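# Pack all blocks into the chest and close it

## Task

Place every block, and no other object, inside the chest and close its lid. At the end the chest must stand upright on the bench, no part of the tray may be inside or above the chest, and the result must hold without the robot supporting anything. Finish by releasing everything and moving the grippers away.

## Robot and tools

Robot: two arms, left_arm and right_arm, each ending in a two-finger parallel gripper. All poses share one scene frame. Its origin sits on the table surface midway between the arms, +z is up, +x reaches out over the table, and left_arm is on the +y side. The arm names do not tell you which side of a camera image an arm appears on. The arm bases may be tilted. Mounting plates under the bases and the metal frame behind them are fixed obstacles; a "too close" warning treats each plate plus its side of the frame as part of that arm. In a gripper's own axes, the fingers point along +z and close along y. end_effector_position is the point between the finger pads, about 1 cm short of the fingertips.

Results: a state line `left_arm: …` | `right_arm: …` gives each gripper's end_effector_position (metres) and end_effector_quat_wxyz in the scene frame. Printed positions can be off, more so at long reach. grip_measured is the measured finger opening on the same scale as the commanded opening; the last value of Joint positions is the opening in metres. Readings may be off by about 1 mm per gripper. Hand target (present when nothing is held back) is the pose the controller is now driving toward. "pose unreachable" means the clearance check altered or blocked what went to the named arm; HELD marks control steps where your row was not fully sent. FAULT lines report an arm stopped. Joint torques are total drive output, noisy and offset. Joint ranges (rad): waist -2.618 to 3.054, shoulder 0.000 to 3.142, elbow 0.000 to 3.142, wrist pitch -1.571 to 1.571, wrist yaw -1.571 to 1.571, wrist roll -2.094 to 2.094.

The 14-number row (used by both motion tools): one flat list covering both arms, each value in [-1, 1]: dx, dy, dz, rx, ry, rz, opening for left_arm, then the same seven for right_arm. The first six of each arm are an offset, not a pose, expressed in that gripper's own axes and measured from its pose in the most recent result that showed it (before any such result in the scene, and for the second and later calls inside one reply, from where the robot is when the call begins). Scale: 1.0 equals 0.6 m of travel or 180 degrees of turn. rx, ry, rz form a single rotation vector. Opening is absolute: +1 is fully open (0.094 m), -1 is closed. All zeros is not a pause; it pulls the gripper back to the base pose.

execute_actions: argument actions, a list holding zero or one item, plus optional pictures (boolean; images come by default). Empty list: just return the state. Motion item: {"rows": [...], "steps": n} with 1 to 15 rows and steps up to 15 (default 15), each step 1/30 s; row k is applied at step k and the final row repeats to fill. Every row is measured from the same base pose, not from the row before it. Wait item: {"steps": n} up to 300, counted from the previous result, so your thinking time uses them up.

move: target is one 14-number row as above; speed is the path's top speed in m/s, 0.002 to 0.5 (default 0.25), turning capped at twice that in rad/s. Each gripper follows a straight line toward its target, both arms finishing together, lasting 0.5 to 10 s (cut off at 10 s). It does not avoid obstacles or the other arm, takes the shorter turn, and may lag, wander or exceed speed near full arm extension. Openings are sent at the start. The "move:" line reports the ending (done, off_target, moving, held, fault) and limits (paced = pose clipped; held = steps blocked, after which the arm may jump fast), plus each gripper's distance from its target.

wait: seconds, 0 to 10; the robot receives nothing new.

zoom_image: camera (cam_high, cam_low, cam_left_wrist, cam_right_wrist) and region [x0, y0, x1, y1] in pixels of that camera's latest 504x504 image, origin top-left, at most 504 by 504.

finished_scene: scene, the number of the current scene. Irreversible; the result reports whether the goal was met. Replying with no tool call also ends things.

Motion behaviour: each control step the commanded pose is limited to 70 mm and 16 degrees from the measured pose, and position wins over orientation when both cannot be met. After an action the arm continues only to its last clipped pose, so long moves need several actions; check the result and send the remainder. Arms tend to finish a centimetre or more too low and to sink further under repeated zeros. To keep an arm still, send the correcting offset in your first call of a reply and zeros after, raising the aim if it still sags. The simulation keeps running while you compose a reply; fingers in motion keep moving.

Gripping: to hold something, command an opening below grip_measured, roughly 0.03 below for a firm grip, less for a lighter one. Pad force tops out near 50 to 62 N and is weaker on parts thinner than about 2 mm.

Avoid: knocking or placing anything off the table, dropping or slamming objects, fast or deep pushes into contact (harder impact with speed and with targets set further past the contact), and the arms striking or pressing each other. Brief external tugs on held parts or pushes on loose objects may occur. Holding loads heats motors: warning from 75 °C, a 10 s arm stop at 90 °C, and at 100 °C the arm goes limp and falls. Smooth, economical motion is preferred.

Each tool is called after "Call:" as name(argument=value, ...), one argument or row to a line, values as JSON.

## Session

Call:
execute_actions(
  actions=[],
)

Scene clock: 0.00 s of 5550.00 s.
left_arm: end_effector_position=(+0.2082, +0.5201, +0.2357) grip_measured=+1.000 end_effector_quat_wxyz=(-0.066, -0.539, +0.840, -0.013) | right_arm: end_effector_position=(+0.2250, +0.1956, +0.3121) grip_measured=+1.000 end_effector_quat_wxyz=(-0.277, +0.510, -0.464, -0.669)
Joint positions: left_arm=[ 1.251  1.503  1.468 -1.416  0.372 -0.016  0.094] | right_arm=[ 0.972  2.029  1.489  0.293 -0.822 -0.273  0.094]
Joint velocities: left_arm=[-0.012  0.012 -0.002  0.037  0.037 -0.007  0.   ] | right_arm=[ 0.007 -0.007 -0.022 -0.007  0.007 -0.007  0.   ]
Joint torques (N m, as the arm reports them, + toward a larger angle): no reading
Hand target (left_arm): +0.210, +0.523, +0.240; -0.057, -0.538, +0.841, -0.007
Hand target (right_arm): +0.223, +0.196, +0.328; +0.288, -0.511, +0.447, +0.675

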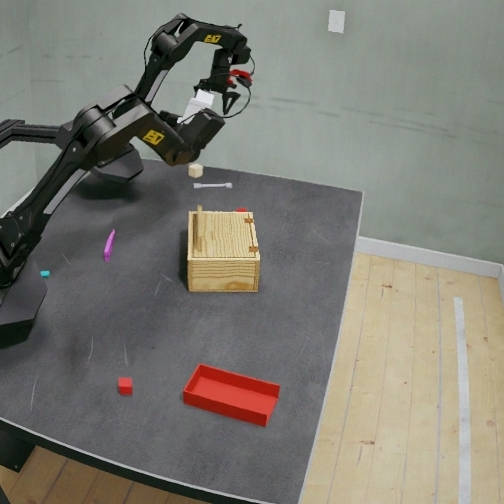

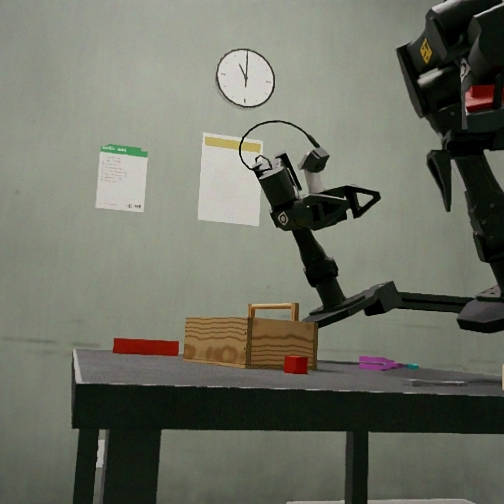

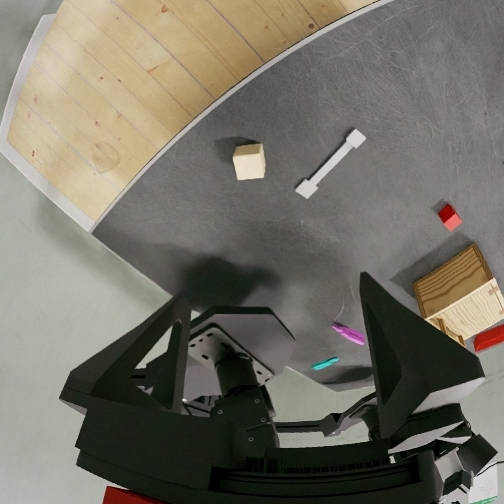

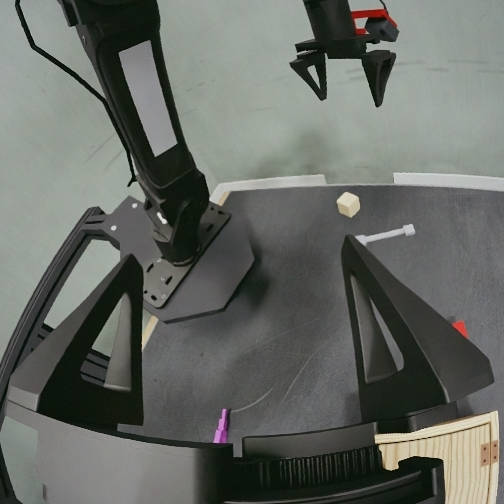

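Call:
move(
  target=[-0.2,0,0.15,0,0,0,1, 0,0,0,0,0,0,1],
)

Scene clock: 11.13 s of 5550.00 s.
left_arm: end_effector_position=(+0.2402, +0.6105, +0.1255) grip_measured=+1.000 end_effector_quat_wxyz=(-0.085, -0.542, +0.835, -0.028) | right_arm: end_effector_position=(+0.2252, +0.1957, +0.3119) grip_measured=+1.000 end_effector_quat_wxyz=(-0.277, +0.510, -0.465, -0.669)
Joint positions: left_arm=[ 1.174  1.988  1.727 -1.213  0.372 -0.088  0.094] | right_arm=[ 0.972  2.029  1.489  0.293 -0.821 -0.273  0.094]
Joint velocities: left_arm=[-0.017 -0.012 -0.007 -0.066  0.037 -0.095  0.   ] | right_arm=[ 0.017 -0.012 -0.017 -0.037 -0.007 -0.022  0.   ]
Joint torques (N m, as the arm reports them, + toward a larger angle): left_arm=[ 3.89 -9.62  7.32  0.19 -0.13 -0.13] | right_arm=[  4.51 -10.7    6.05   1.74  -0.39   0.01]
Hand target (left_arm): +0.248, +0.621, +0.134; -0.066, -0.539, +0.840, -0.012
Hand target (right_arm): +0.225, +0.196, +0.312; +0.277, -0.510, +0.464, +0.669
Off the commanded pose (left_arm): 0.014 m, 3 deg.
Off the commanded pose (right_arm): 0.000 m, 0 deg.
After step 90, 6.93 s passed at rest.
move: off_target (left_arm)

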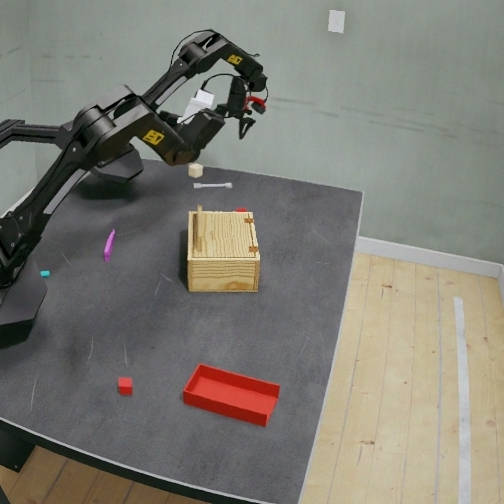

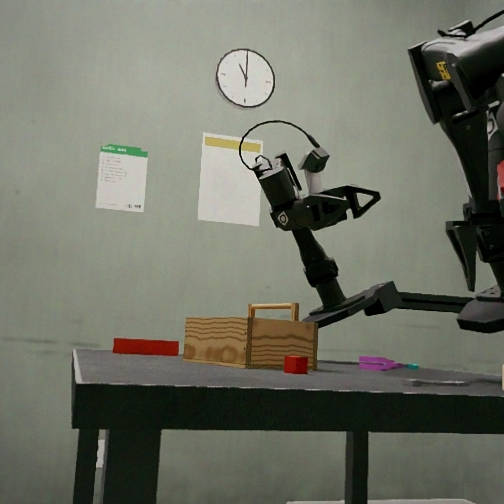

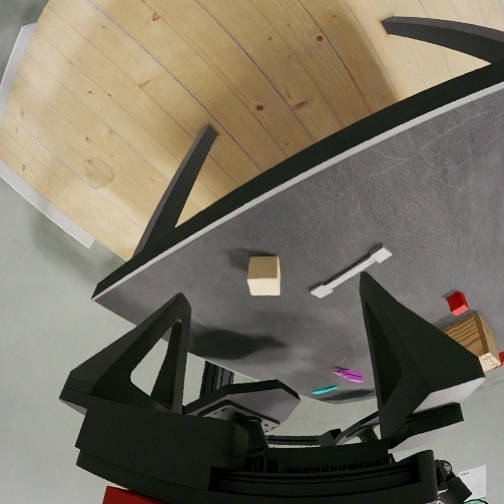

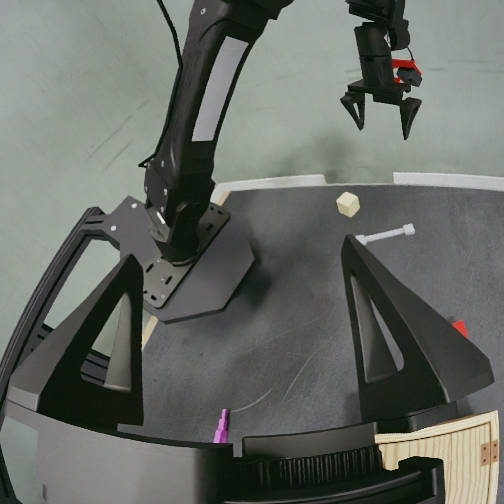

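Call:
move(
  target=[-0.03,-0.01,0.1,0,0,0,1, 0,0,0,0,0,0,1],
)

Scene clock: 15.97 s of 5550.00 s.
left_arm: end_effector_position=(+0.2466, +0.6121, +0.0609) grip_measured=+1.000 end_effector_quat_wxyz=(-0.094, -0.539, +0.836, -0.036) | right_arm: end_effector_position=(+0.2254, +0.1958, +0.3118) grip_measured=+1.000 end_effector_quat_wxyz=(-0.278, +0.510, -0.465, -0.668)
Joint positions: left_arm=[ 1.106  2.115  1.7   -1.057  0.372 -0.145  0.094] | right_arm=[ 0.972  2.029  1.489  0.293 -0.819 -0.273  0.094]
Joint velocities: left_arm=[ 0.002  0.002 -0.017 -0.007 -0.022 -0.022  0.   ] | right_arm=[-0.002  0.017 -0.007 -0.022 -0.081  0.037  0.   ]
Joint torques (N m, as the arm reports them, + toward a larger angle): left_arm=[  4.31 -10.6    4.04   0.16  -0.04  -0.16] | right_arm=[  4.52 -10.71   6.05   1.73  -0.39   0.01]
Hand target (left_arm): +0.246, +0.617, +0.064; -0.085, -0.542, +0.835, -0.028
Hand target (right_arm): +0.225, +0.196, +0.312; +0.277, -0.510, +0.464, +0.669
Off the commanded pose (left_arm): 0.004 m, 1 deg.
Off the commanded pose (right_arm): 0.000 m, 0 deg.
After step 90, 0.87 s passed at rest.
move: done

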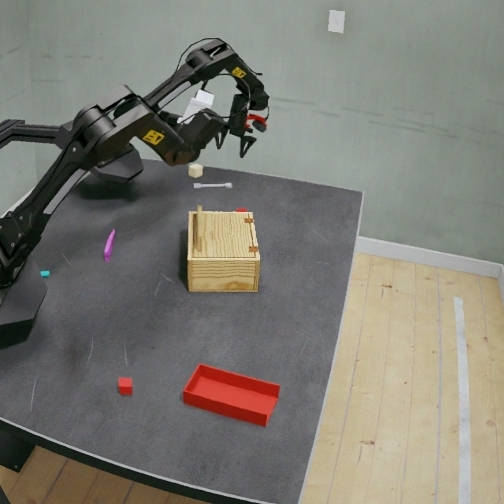

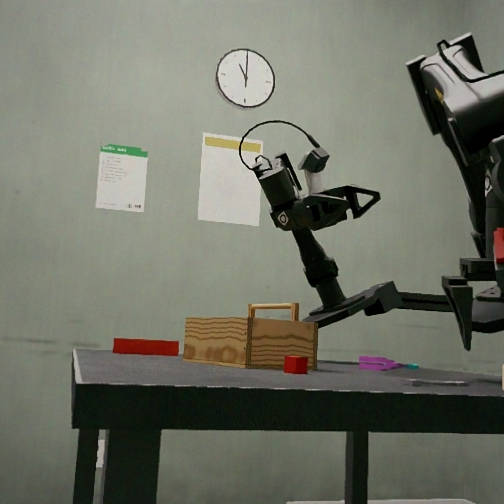

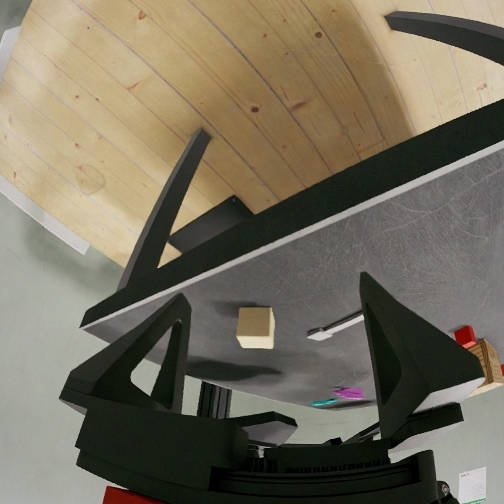

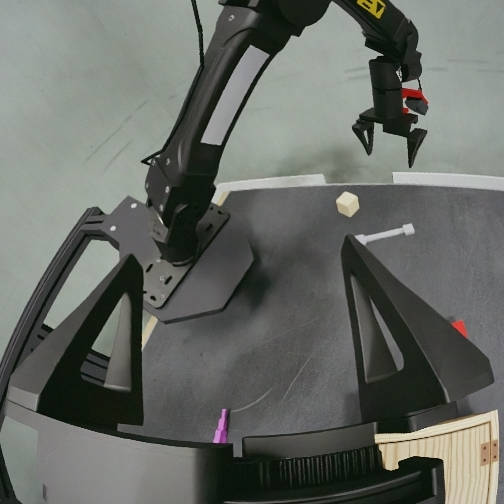

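Call:
move(
  target=[0.15,0.02,0,0,0,0,1, 0,0,0,0,0,0,1],
)

Scene clock: 21.10 s of 5550.00 s.
left_arm: end_effector_position=(+0.1998, +0.5361, +0.0768) grip_measured=+1.000 end_effector_quat_wxyz=(-0.101, -0.539, +0.836, -0.040) | right_arm: end_effector_position=(+0.2256, +0.1959, +0.3116) grip_measured=+1.000 end_effector_quat_wxyz=(-0.278, +0.510, -0.466, -0.668)
Joint positions: left_arm=[ 1.099  1.806  1.222 -0.903  0.372 -0.146  0.094] | right_arm=[ 0.972  2.029  1.489  0.293 -0.818 -0.273  0.094]
Joint velocities: left_arm=[-0.017  0.002  0.012 -0.022  0.022 -0.066  0.   ] | right_arm=[ 0.002  0.007 -0.007 -0.022 -0.051 -0.066  0.   ]
Joint torques (N m, as the arm reports them, + toward a larger angle): left_arm=[ 3.04 -8.54  2.99  0.15  0.01 -0.11] | right_arm=[  4.52 -10.7    6.07   1.74  -0.38   0.01]
Hand target (left_arm): +0.200, +0.535, +0.078; -0.094, -0.539, +0.836, -0.036
Hand target (right_arm): +0.225, +0.196, +0.312; +0.278, -0.510, +0.465, +0.668
Off the commanded pose (left_arm): 0.002 m, 1 deg.
Off the commanded pose (right_arm): 0.000 m, 0 deg.
After step 90, 1.07 s passed at rest.
move: done

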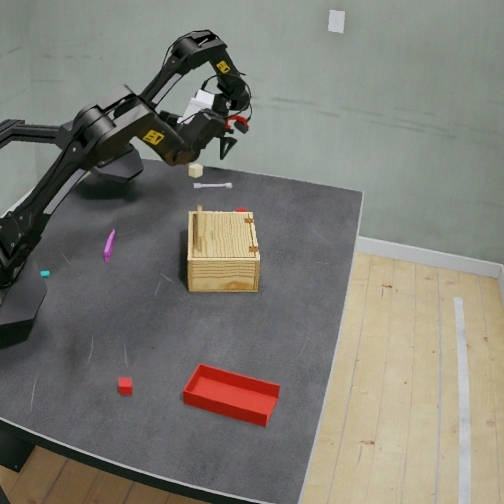

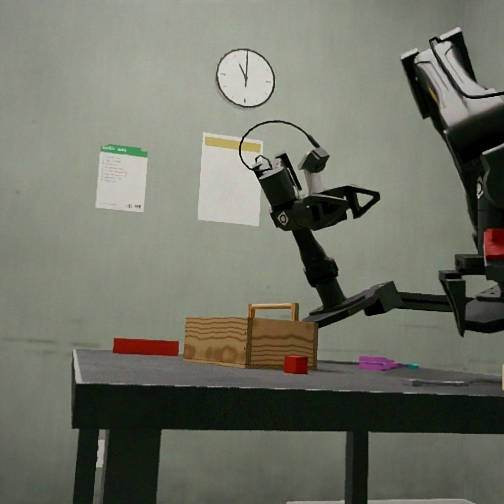

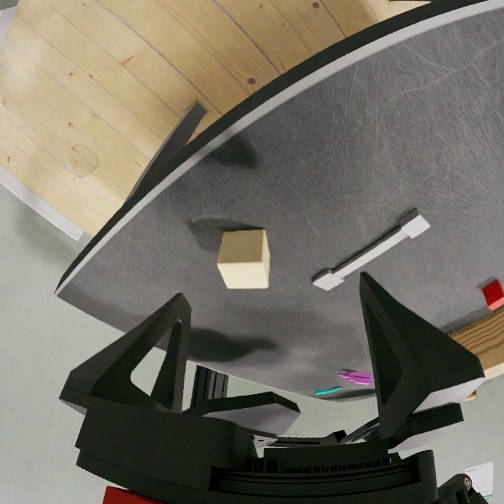

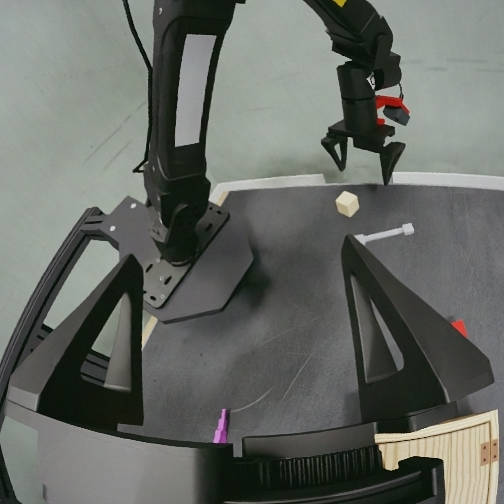

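Call:
move(
  target=[0.0,0.035,0.1,0,0,0,1, 0,0,0,0,0,0,1],
  speed=0.1,
)

Scene clock: 26.93 s of 5550.00 s.
left_arm: end_effector_position=(+0.1764, +0.5365, +0.0227) grip_measured=+1.000 end_effector_quat_wxyz=(-0.100, -0.536, +0.837, -0.040) | right_arm: end_effector_position=(+0.2258, +0.1960, +0.3115) grip_measured=+1.000 end_effector_quat_wxyz=(-0.278, +0.510, -0.466, -0.667)
Joint positions: left_arm=[ 1.093  1.92   1.115 -0.678  0.372 -0.146  0.094] | right_arm=[ 0.972  2.029  1.489  0.293 -0.816 -0.273  0.094]
Joint velocities: left_arm=[ 0.002 -0.012 -0.017 -0.022  0.007  0.037  0.   ] | right_arm=[-0.007 -0.002 -0.007  0.051  0.007 -0.022  0.   ]
Joint torques (N m, as the arm reports them, + toward a larger angle): left_arm=[ 2.81 -7.47  2.56  0.17  0.01 -0.13] | right_arm=[  4.51 -10.7    6.05   1.74  -0.39   0.  ]
Hand target (left_arm): +0.173, +0.534, +0.019; -0.101, -0.539, +0.836, -0.040
Hand target (right_arm): +0.226, +0.196, +0.312; +0.278, -0.510, +0.466, +0.668
Off the commanded pose (left_arm): 0.005 m, 0 deg.
Off the commanded pose (right_arm): 0.000 m, 0 deg.
After step 90, 1.63 s passed at rest.
move: done

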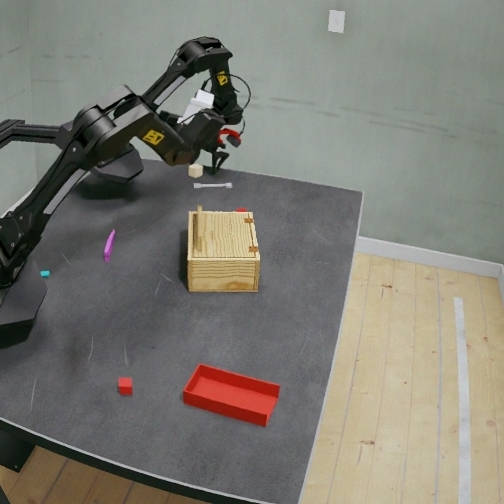

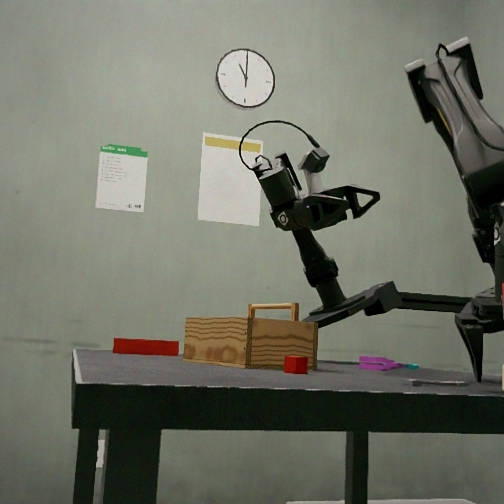

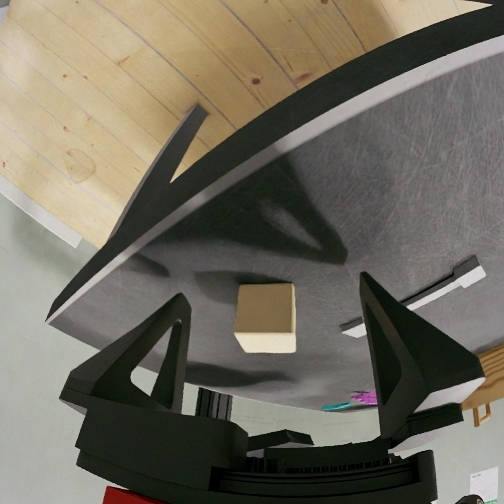

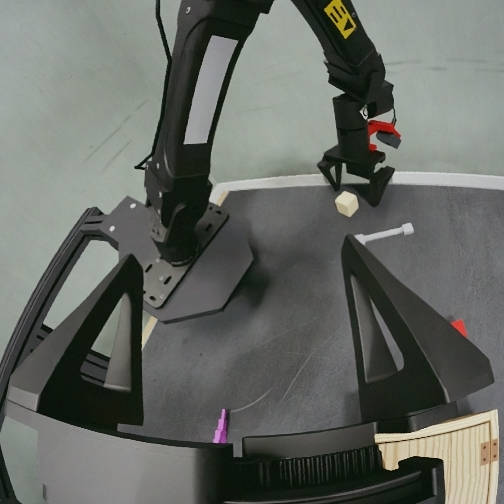

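Call:
move(
  target=[0.035,0.005,0.04,0,0,0,1, 0,0,0,0,0,0,1],
  speed=0.06,
)

Scene clock: 31.10 s of 5550.00 s.
left_arm: end_effector_position=(+0.1675, +0.5212, +0.0120) grip_measured=+1.000 end_effector_quat_wxyz=(-0.097, -0.535, +0.838, -0.043) | right_arm: end_effector_position=(+0.2260, +0.1961, +0.3113) grip_measured=+1.000 end_effector_quat_wxyz=(-0.279, +0.510, -0.467, -0.667)
Joint positions: left_arm=[ 1.077  1.903  1.021 -0.59   0.377 -0.163  0.094] | right_arm=[ 0.972  2.029  1.489  0.293 -0.814 -0.273  0.094]
Joint velocities: left_arm=[ 0.002  0.012 -0.002 -0.022  0.066 -0.051  0.   ] | right_arm=[-0.012  0.007  0.007 -0.037 -0.037  0.007  0.   ]
Joint torques (N m, as the arm reports them, + toward a larger angle): left_arm=[ 2.28 -6.57  1.14  0.38 -0.05 -0.21] | right_arm=[  4.52 -10.7    6.05   1.74  -0.39   0.  ]
Hand target (left_arm): +0.162, +0.515, +0.004; -0.101, -0.536, +0.837, -0.041
Hand target (right_arm): +0.226, +0.196, +0.311; +0.278, -0.510, +0.466, +0.667
Off the commanded pose (left_arm): 0.012 m, 0 deg.
Off the commanded pose (right_arm): 0.000 m, 0 deg.
After step 90, 0.37 s passed at rest.
move: off_target (left_arm)

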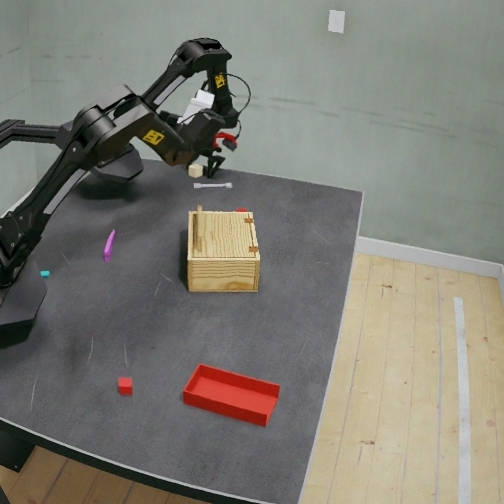

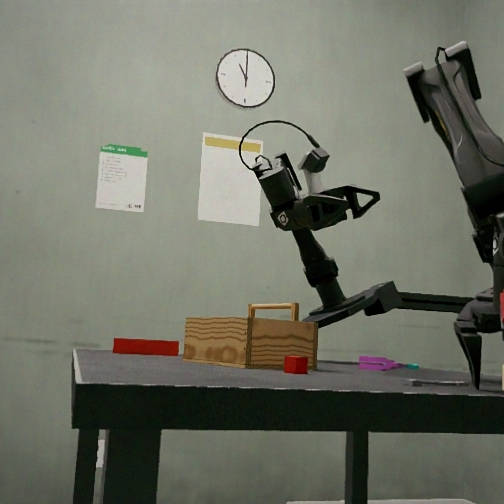

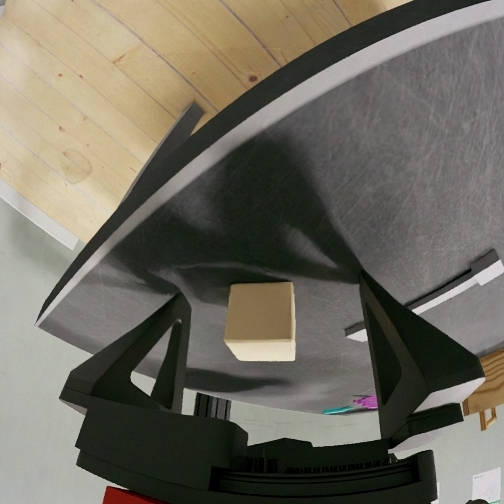

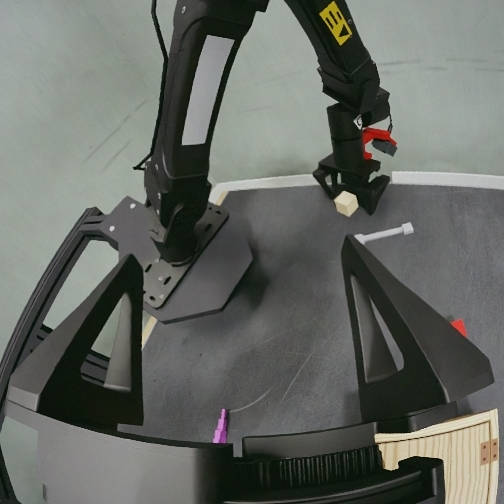

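Touching table. Lift slightly, move back a bit, and close.

Call:
move(
  target=[0.03,0.005,-0.008,0,0,0,1, 0,0,0,0,0,0,1],
  speed=0.06,
)

Call:
move(
  target=[0,0,0,0,0,0,-0.6, 0,0,0,0,0,0,1],
)

Scene clock: 34.47 s of 5550.00 s.
left_arm: end_effector_position=(+0.1594, +0.5080, +0.0171) grip_measured=+1.000 end_effector_quat_wxyz=(-0.103, -0.537, +0.836, -0.045) | right_arm: end_effector_position=(+0.2262, +0.1962, +0.3111) grip_measured=+1.000 end_effector_quat_wxyz=(-0.279, +0.510, -0.467, -0.666)
Joint positions: left_arm=[ 1.077  1.86   0.963 -0.589  0.377 -0.163  0.094] | right_arm=[ 0.972  2.029  1.489  0.293 -0.813 -0.273  0.094]
Joint velocities: left_arm=[ 0.017 -0.002  0.007 -0.037 -0.051 -0.037  0.   ] | right_arm=[ 0.012 -0.022  0.002 -0.037 -0.066  0.037  0.   ]
Joint torques (N m, as the arm reports them, + toward a larger angle): left_arm=[ 3.12 -8.17  1.93  0.11  0.03  0.01] | right_arm=[  4.53 -10.7    6.06   1.74  -0.39   0.  ]
Hand target (left_arm): +0.158, +0.507, +0.020; -0.097, -0.535, +0.838, -0.043
Hand target (right_arm): +0.226, +0.196, +0.311; +0.279, -0.510, +0.467, +0.667
Off the commanded pose (left_arm): 0.004 m, 1 deg.
Off the commanded pose (right_arm): 0.000 m, 0 deg.
move: done

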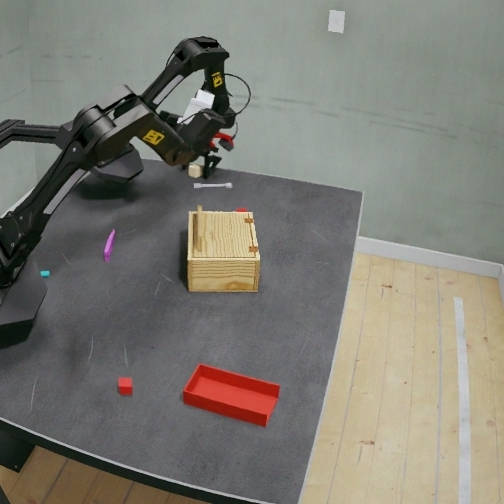

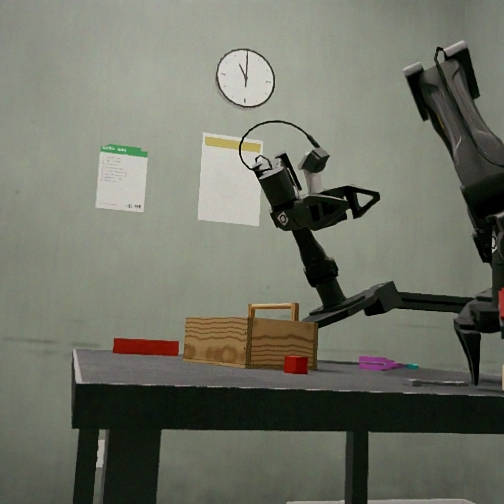

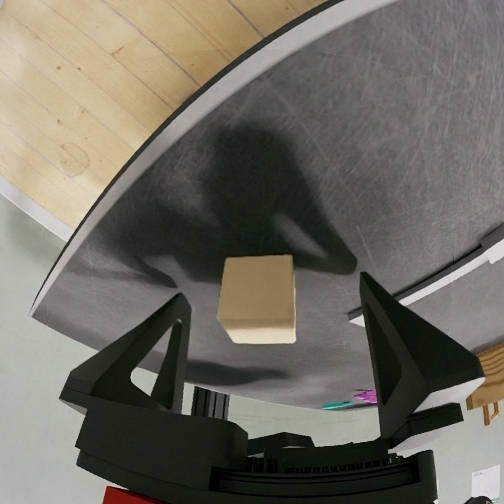

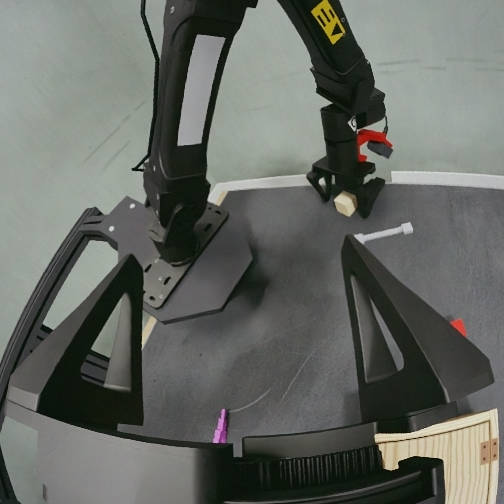

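Scene clock: 34.97 s of 5550.00 s.
left_arm: end_effector_position=(+0.1594, +0.5080, +0.0171) grip_measured=-0.344 end_effector_quat_wxyz=(-0.103, -0.537, +0.836, -0.045) | right_arm: end_effector_position=(+0.2264, +0.1963, +0.3109) grip_measured=+1.000 end_effector_quat_wxyz=(-0.279, +0.509, -0.468, -0.666)
Joint positions: left_arm=[ 1.077  1.86   0.963 -0.589  0.377 -0.163  0.031] | right_arm=[ 0.972  2.029  1.489  0.293 -0.811 -0.273  0.094]
Joint velocities: left_arm=[-0.002 -0.017  0.017 -0.037 -0.037 -0.007  0.001] | right_arm=[ 0.002 -0.002 -0.002  0.007  0.022  0.066  0.   ]
Joint torques (N m, as the arm reports them, + toward a larger angle): left_arm=[ 2.82 -6.95  3.32  0.03 -0.01  0.01] | right_arm=[  4.53 -10.7    6.05   1.74  -0.38   0.  ]
Hand target (left_arm): +0.159, +0.508, +0.017; -0.103, -0.537, +0.836, -0.045
Hand target (right_arm): +0.226, +0.196, +0.311; +0.279, -0.510, +0.467, +0.666
Off the commanded pose (left_arm): 0.000 m, 0 deg.
Off the commanded pose (right_arm): 0.000 m, 0 deg.
move: done

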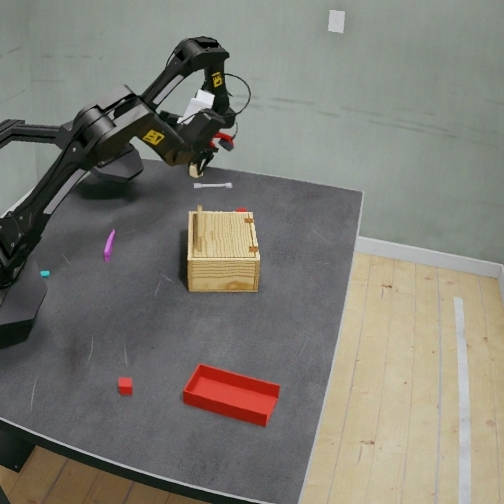

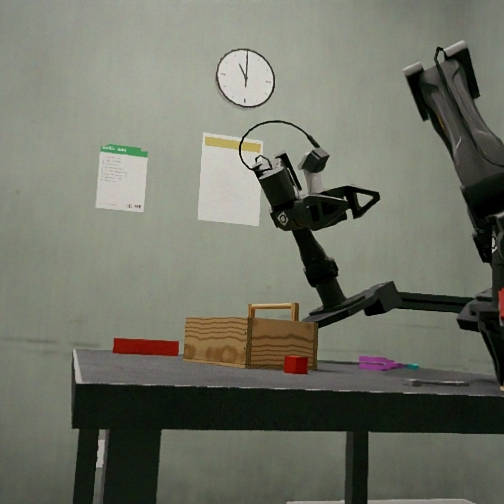

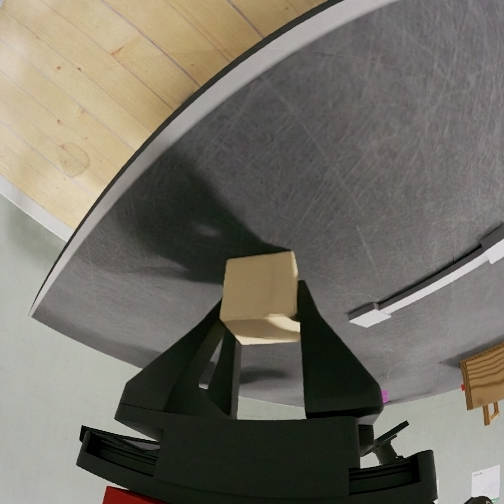

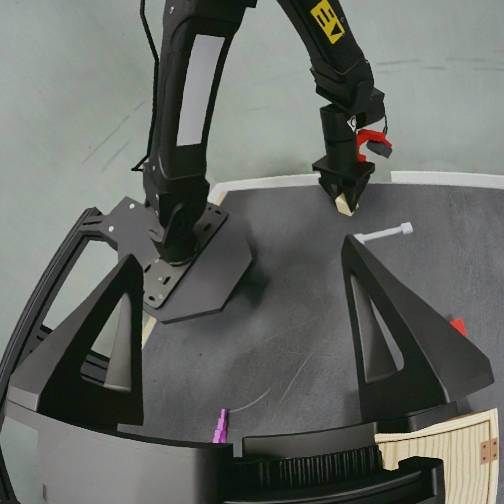

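Call:
move(
  target=[0,0,0,0,0,0,-0.38, 0,0,0,0.195,0.475,0.021,1],
)

Scene clock: 47.23 s of 5550.00 s.
left_arm: end_effector_position=(+0.1594, +0.5080, +0.0171) grip_measured=-0.344 end_effector_quat_wxyz=(-0.103, -0.537, +0.836, -0.045) | right_arm: end_effector_position=(+0.2330, +0.1891, +0.2967) grip_measured=+1.000 end_effector_quat_wxyz=(-0.218, +0.683, -0.689, -0.110)
Joint positions: left_arm=[ 1.077  1.86   0.963 -0.589  0.377 -0.163  0.031] | right_arm=[ 1.334  2.514  2.847 -1.322  0.543 -0.341  0.094]
Joint velocities: left_arm=[-0.017 -0.002 -0.022 -0.051 -0.051  0.051  0.001] | right_arm=[-0.002  0.027 -0.012  0.007  0.022 -0.022  0.   ]
Joint torques (N m, as the arm reports them, + toward a larger angle): left_arm=[ 2.86 -6.81  3.29  0.    0.02 -0.05] | right_arm=[  7.81 -11.4    7.75   1.3    0.11  -0.01]
Hand target (left_arm): +0.159, +0.508, +0.017; -0.103, -0.537, +0.836, -0.045
Hand target (right_arm): +0.225, +0.193, +0.312; -0.233, +0.683, -0.683, -0.118
Off the commanded pose (left_arm): 0.000 m, 0 deg.
Off the commanded pose (right_arm): 0.017 m, 28 deg; orientation clipped at the last step of the last action.
elbow stopped short (right arm): the move would have taken joint 3 (elbow) straighter than the controller allows; a more bent joint 3 avoids this.
After step 90, 5.30 s passed at rest.
move: off_target (right_arm); limits=paced

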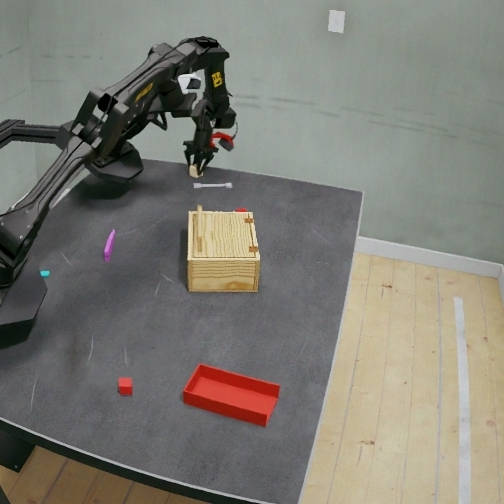

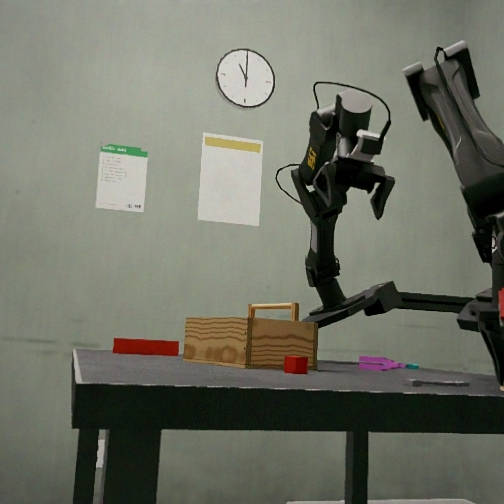

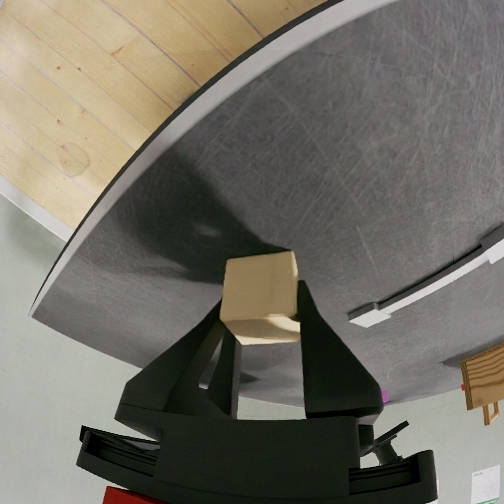

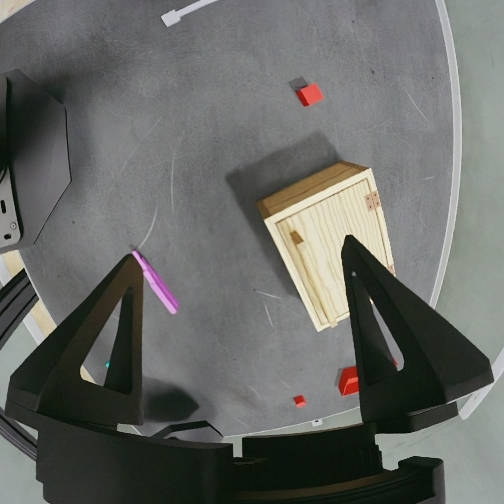

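Call:
move(
  target=[0,0,0,0,0,0,-0.38, 0.18,-0.05,0.12,-0.049,0.149,-0.003,1],
)

Scene clock: 57.07 s of 5550.00 s.
left_arm: end_effector_position=(+0.1594, +0.5080, +0.0171) grip_measured=-0.344 end_effector_quat_wxyz=(-0.103, -0.537, +0.836, -0.045) | right_arm: end_effector_position=(+0.2784, +0.1186, +0.1750) grip_measured=+1.000 end_effector_quat_wxyz=(+0.052, -0.704, +0.708, +0.011)
Joint positions: left_arm=[ 1.077  1.86   0.963 -0.589  0.377 -0.163  0.031] | right_arm=[ 1.125  2.63   2.847 -1.545  0.495 -0.351  0.094]
Joint velocities: left_arm=[ 0.022 -0.017  0.012  0.051  0.037  0.022  0.001] | right_arm=[-0.022 -0.002 -0.027 -0.066 -0.022 -0.007  0.   ]
Joint torques (N m, as the arm reports them, + toward a larger angle): left_arm=[ 2.88 -6.98  3.55 -0.04  0.   -0.02] | right_arm=[  6.83 -12.98   7.71   0.53  -0.11  -0.08]
Hand target (left_arm): +0.159, +0.508, +0.017; -0.103, -0.537, +0.836, -0.045
Hand target (right_arm): +0.275, +0.123, +0.187; -0.062, +0.708, -0.703, -0.024
Off the commanded pose (left_arm): 0.000 m, 0 deg.
Off the commanded pose (right_arm): 0.015 m, 6 deg.
elbow stopped short (right arm): the move would have taken joint 3 (elbow) straighter than the controller allows; a more bent joint 3 avoids this.
After step 90, 5.40 s passed at rest.
move: off_target (right_arm)

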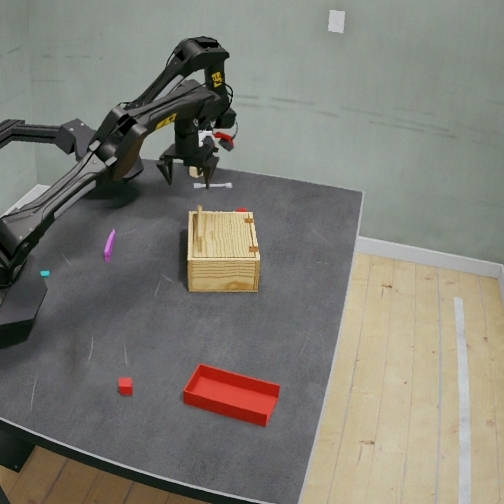

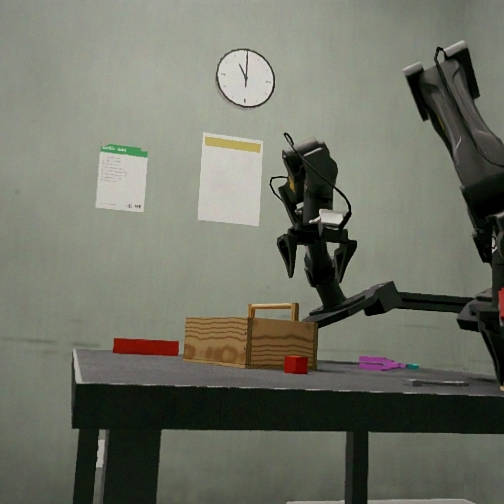

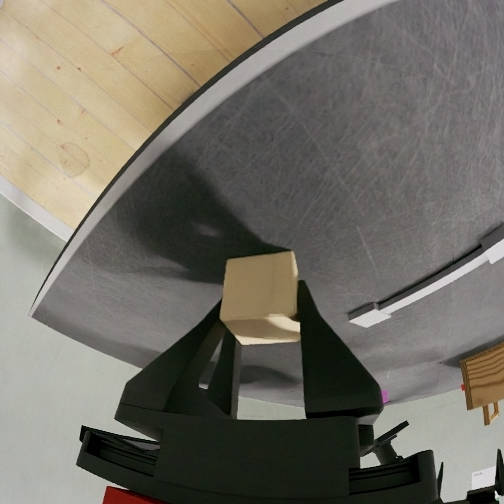

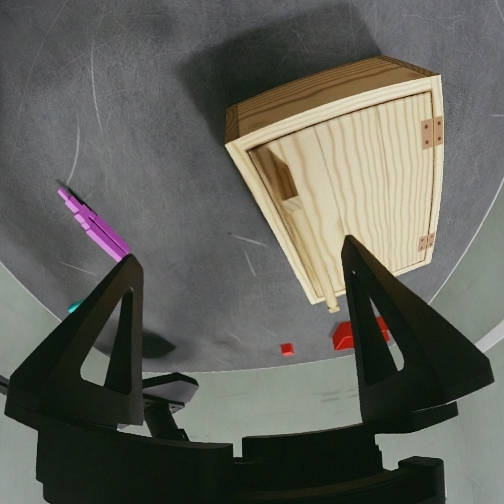

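Call:
move(
  target=[0,0,0,0,0,0,1, 0.25,0.05,-0.05,0,0,0,1],
)

Call:
move(
  target=[0,0,-0.3,0,0,-0.28,1, 0,0,0,0,0,0,1],
)

Scene clock: 65.50 s of 5550.00 s.
left_arm: end_effector_position=(+0.1594, +0.5080, +0.0171) grip_measured=+0.998 end_effector_quat_wxyz=(-0.103, -0.537, +0.836, -0.045) | right_arm: end_effector_position=(+0.2452, -0.0330, +0.1877) grip_measured=+1.000 end_effector_quat_wxyz=(+0.041, -0.706, +0.707, +0.006)
Joint positions: left_arm=[ 1.077  1.86   0.963 -0.589  0.377 -0.163  0.094] | right_arm=[ 1.108  1.78   1.466 -1.032  0.492 -0.362  0.094]
Joint velocities: left_arm=[-0.002  0.012 -0.007 -0.081  0.022 -0.007  0.001] | right_arm=[-0.017  0.007 -0.002 -0.022 -0.022 -0.037  0.   ]
Joint torques (N m, as the arm reports them, + toward a larger angle): left_arm=[ 2.62 -7.04  3.32 -0.01  0.01 -0.03] | right_arm=[ 3.29 -9.44  4.58  0.77  0.   -0.09]
Hand target (left_arm): +0.159, +0.508, +0.017; -0.103, -0.537, +0.836, -0.045
Hand target (right_arm): +0.248, -0.032, +0.191; -0.051, +0.705, -0.708, -0.011
Off the commanded pose (left_arm): 0.000 m, 0 deg.
Off the commanded pose (right_arm): 0.002 m, 1 deg.
After step 90, 4.00 s passed at rest.
move: done

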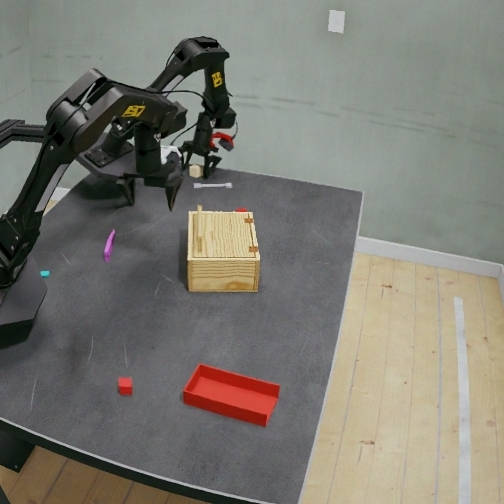

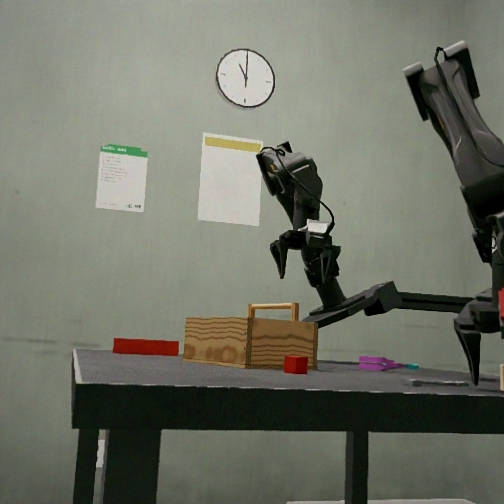

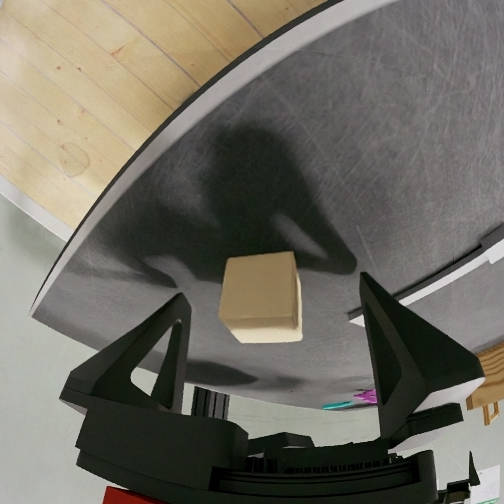

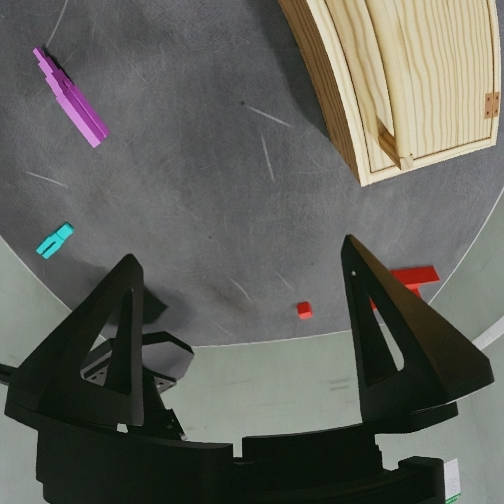

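Scene clock: 67.90 s of 5550.00 s.
left_arm: end_effector_position=(+0.1762, +0.5336, +0.1801) grip_measured=+0.998 end_effector_quat_wxyz=(+0.131, +0.837, -0.531, +0.000) | right_arm: end_effector_position=(+0.2452, -0.0330, +0.1877) grip_measured=+1.000 end_effector_quat_wxyz=(+0.041, -0.706, +0.707, +0.006)
Joint positions: left_arm=[ 1.289  1.67   1.388 -1.331  0.383 -0.787  0.094] | right_arm=[ 1.108  1.78   1.466 -1.032  0.492 -0.362  0.094]
Joint velocities: left_arm=[ 0.017 -0.017 -0.007  0.051  0.081 -0.051 -0.001] | right_arm=[-0.002 -0.007 -0.007  0.007 -0.037  0.022  0.   ]
Joint torques (N m, as the arm reports them, + toward a larger angle): left_arm=[ 3.97 -7.67  7.18 -0.18  0.03 -0.18] | right_arm=[ 3.49 -7.84  5.5   0.57  0.02  0.  ]
Hand target (left_arm): +0.181, +0.540, +0.192; +0.112, +0.842, -0.528, -0.002
Hand target (right_arm): +0.245, -0.033, +0.188; -0.041, +0.706, -0.707, -0.006
Off the commanded pose (left_arm): 0.016 m, 2 deg.
Off the commanded pose (right_arm): 0.000 m, 0 deg.
move: off_target (left_arm)

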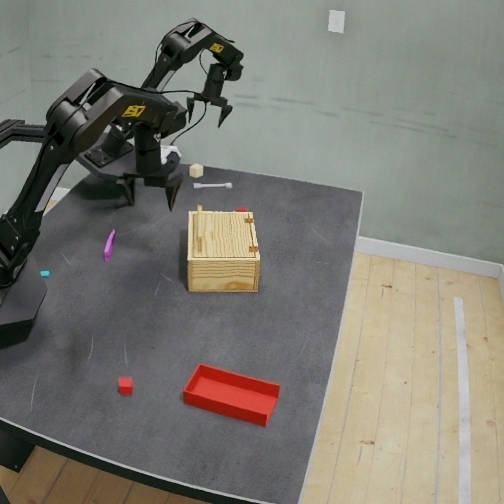

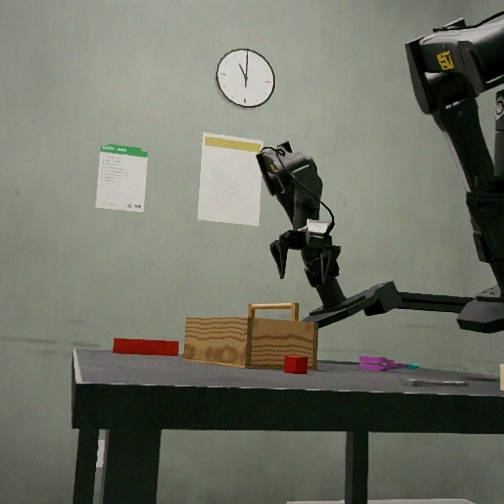

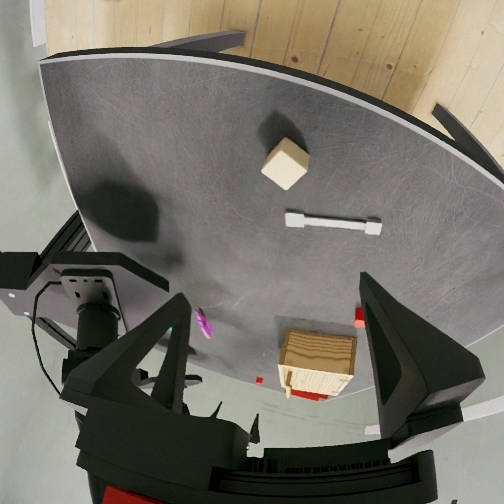

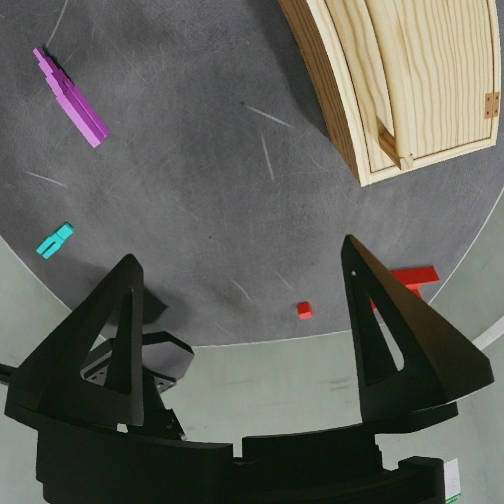

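Call:
move(
  target=[0.6,0.03,0,0.071,-0.045,0,1, 0.3,-0.05,0,0,0,0,1],
)

Scene clock: 74.70 s of 5550.00 s.
left_arm: end_effector_position=(+0.3127, +0.2133, +0.2222) grip_measured=+0.998 end_effector_quat_wxyz=(+0.071, +0.781, -0.620, +0.031) | right_arm: end_effector_position=(+0.2759, -0.2154, +0.1746) grip_measured=+1.000 end_effector_quat_wxyz=(+0.025, -0.708, +0.706, -0.001)
Joint positions: left_arm=[-0.187  1.268  1.339 -1.186 -0.022 -2.071  0.094] | right_arm=[ 0.679  1.192  0.942 -0.944  0.371 -0.8    0.094]
Joint velocities: left_arm=[-0.002 -0.017 -0.002 -0.066 -0.022  0.007  0.001] | right_arm=[-0.017 -0.022 -0.012  0.037 -0.037 -0.037  0.   ]
Joint torques (N m, as the arm reports them, + toward a larger angle): left_arm=[-1.43 -5.98  7.97  0.25 -0.08 -0.14] | right_arm=[ 0.54 -6.53  4.59  0.73 -0.19 -0.08]
Hand target (left_arm): +0.318, +0.213, +0.229; +0.061, +0.782, -0.620, +0.034
Hand target (right_arm): +0.277, -0.215, +0.177; -0.037, +0.706, -0.707, -0.005
Off the commanded pose (left_arm): 0.015 m, 15 deg.
Off the commanded pose (right_arm): 0.004 m, 2 deg.
joint sent to its limit (left arm) — the command would take joint 6 (wrist roll) past its lower limit, so that joint was sent only as far as its limit.
After step 90, 1.73 s passed at rest.
move: off_target (left_arm); limits=paced

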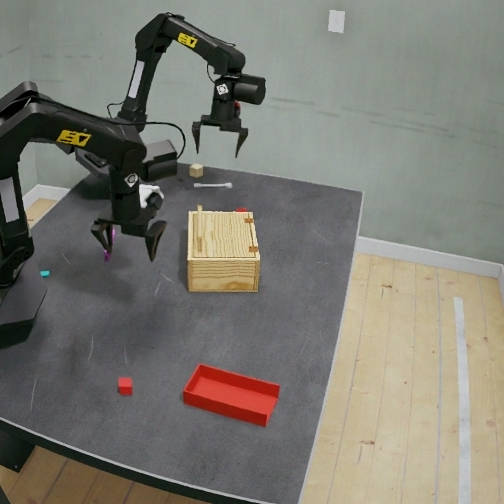

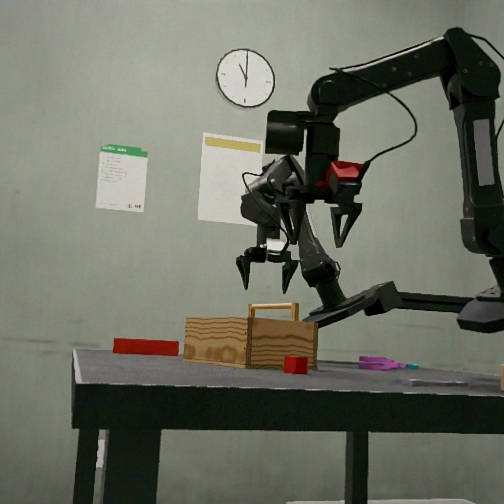

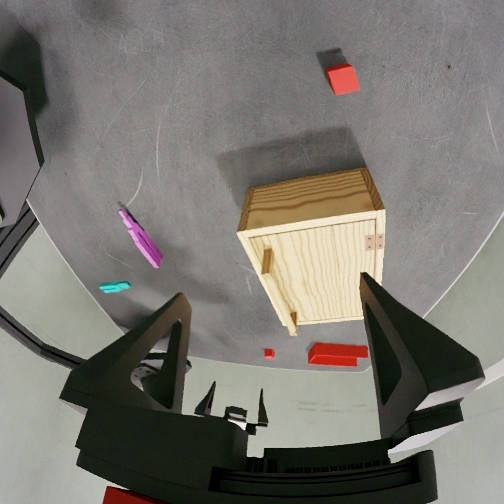

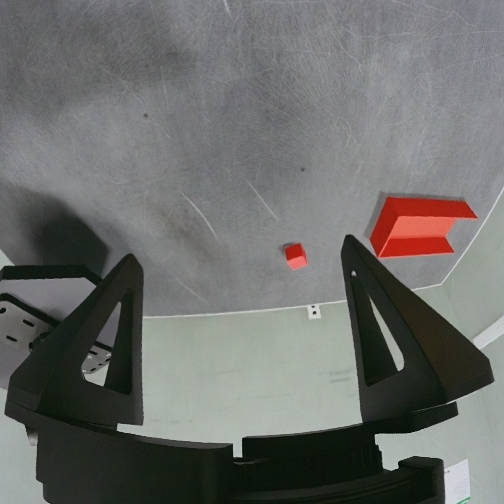

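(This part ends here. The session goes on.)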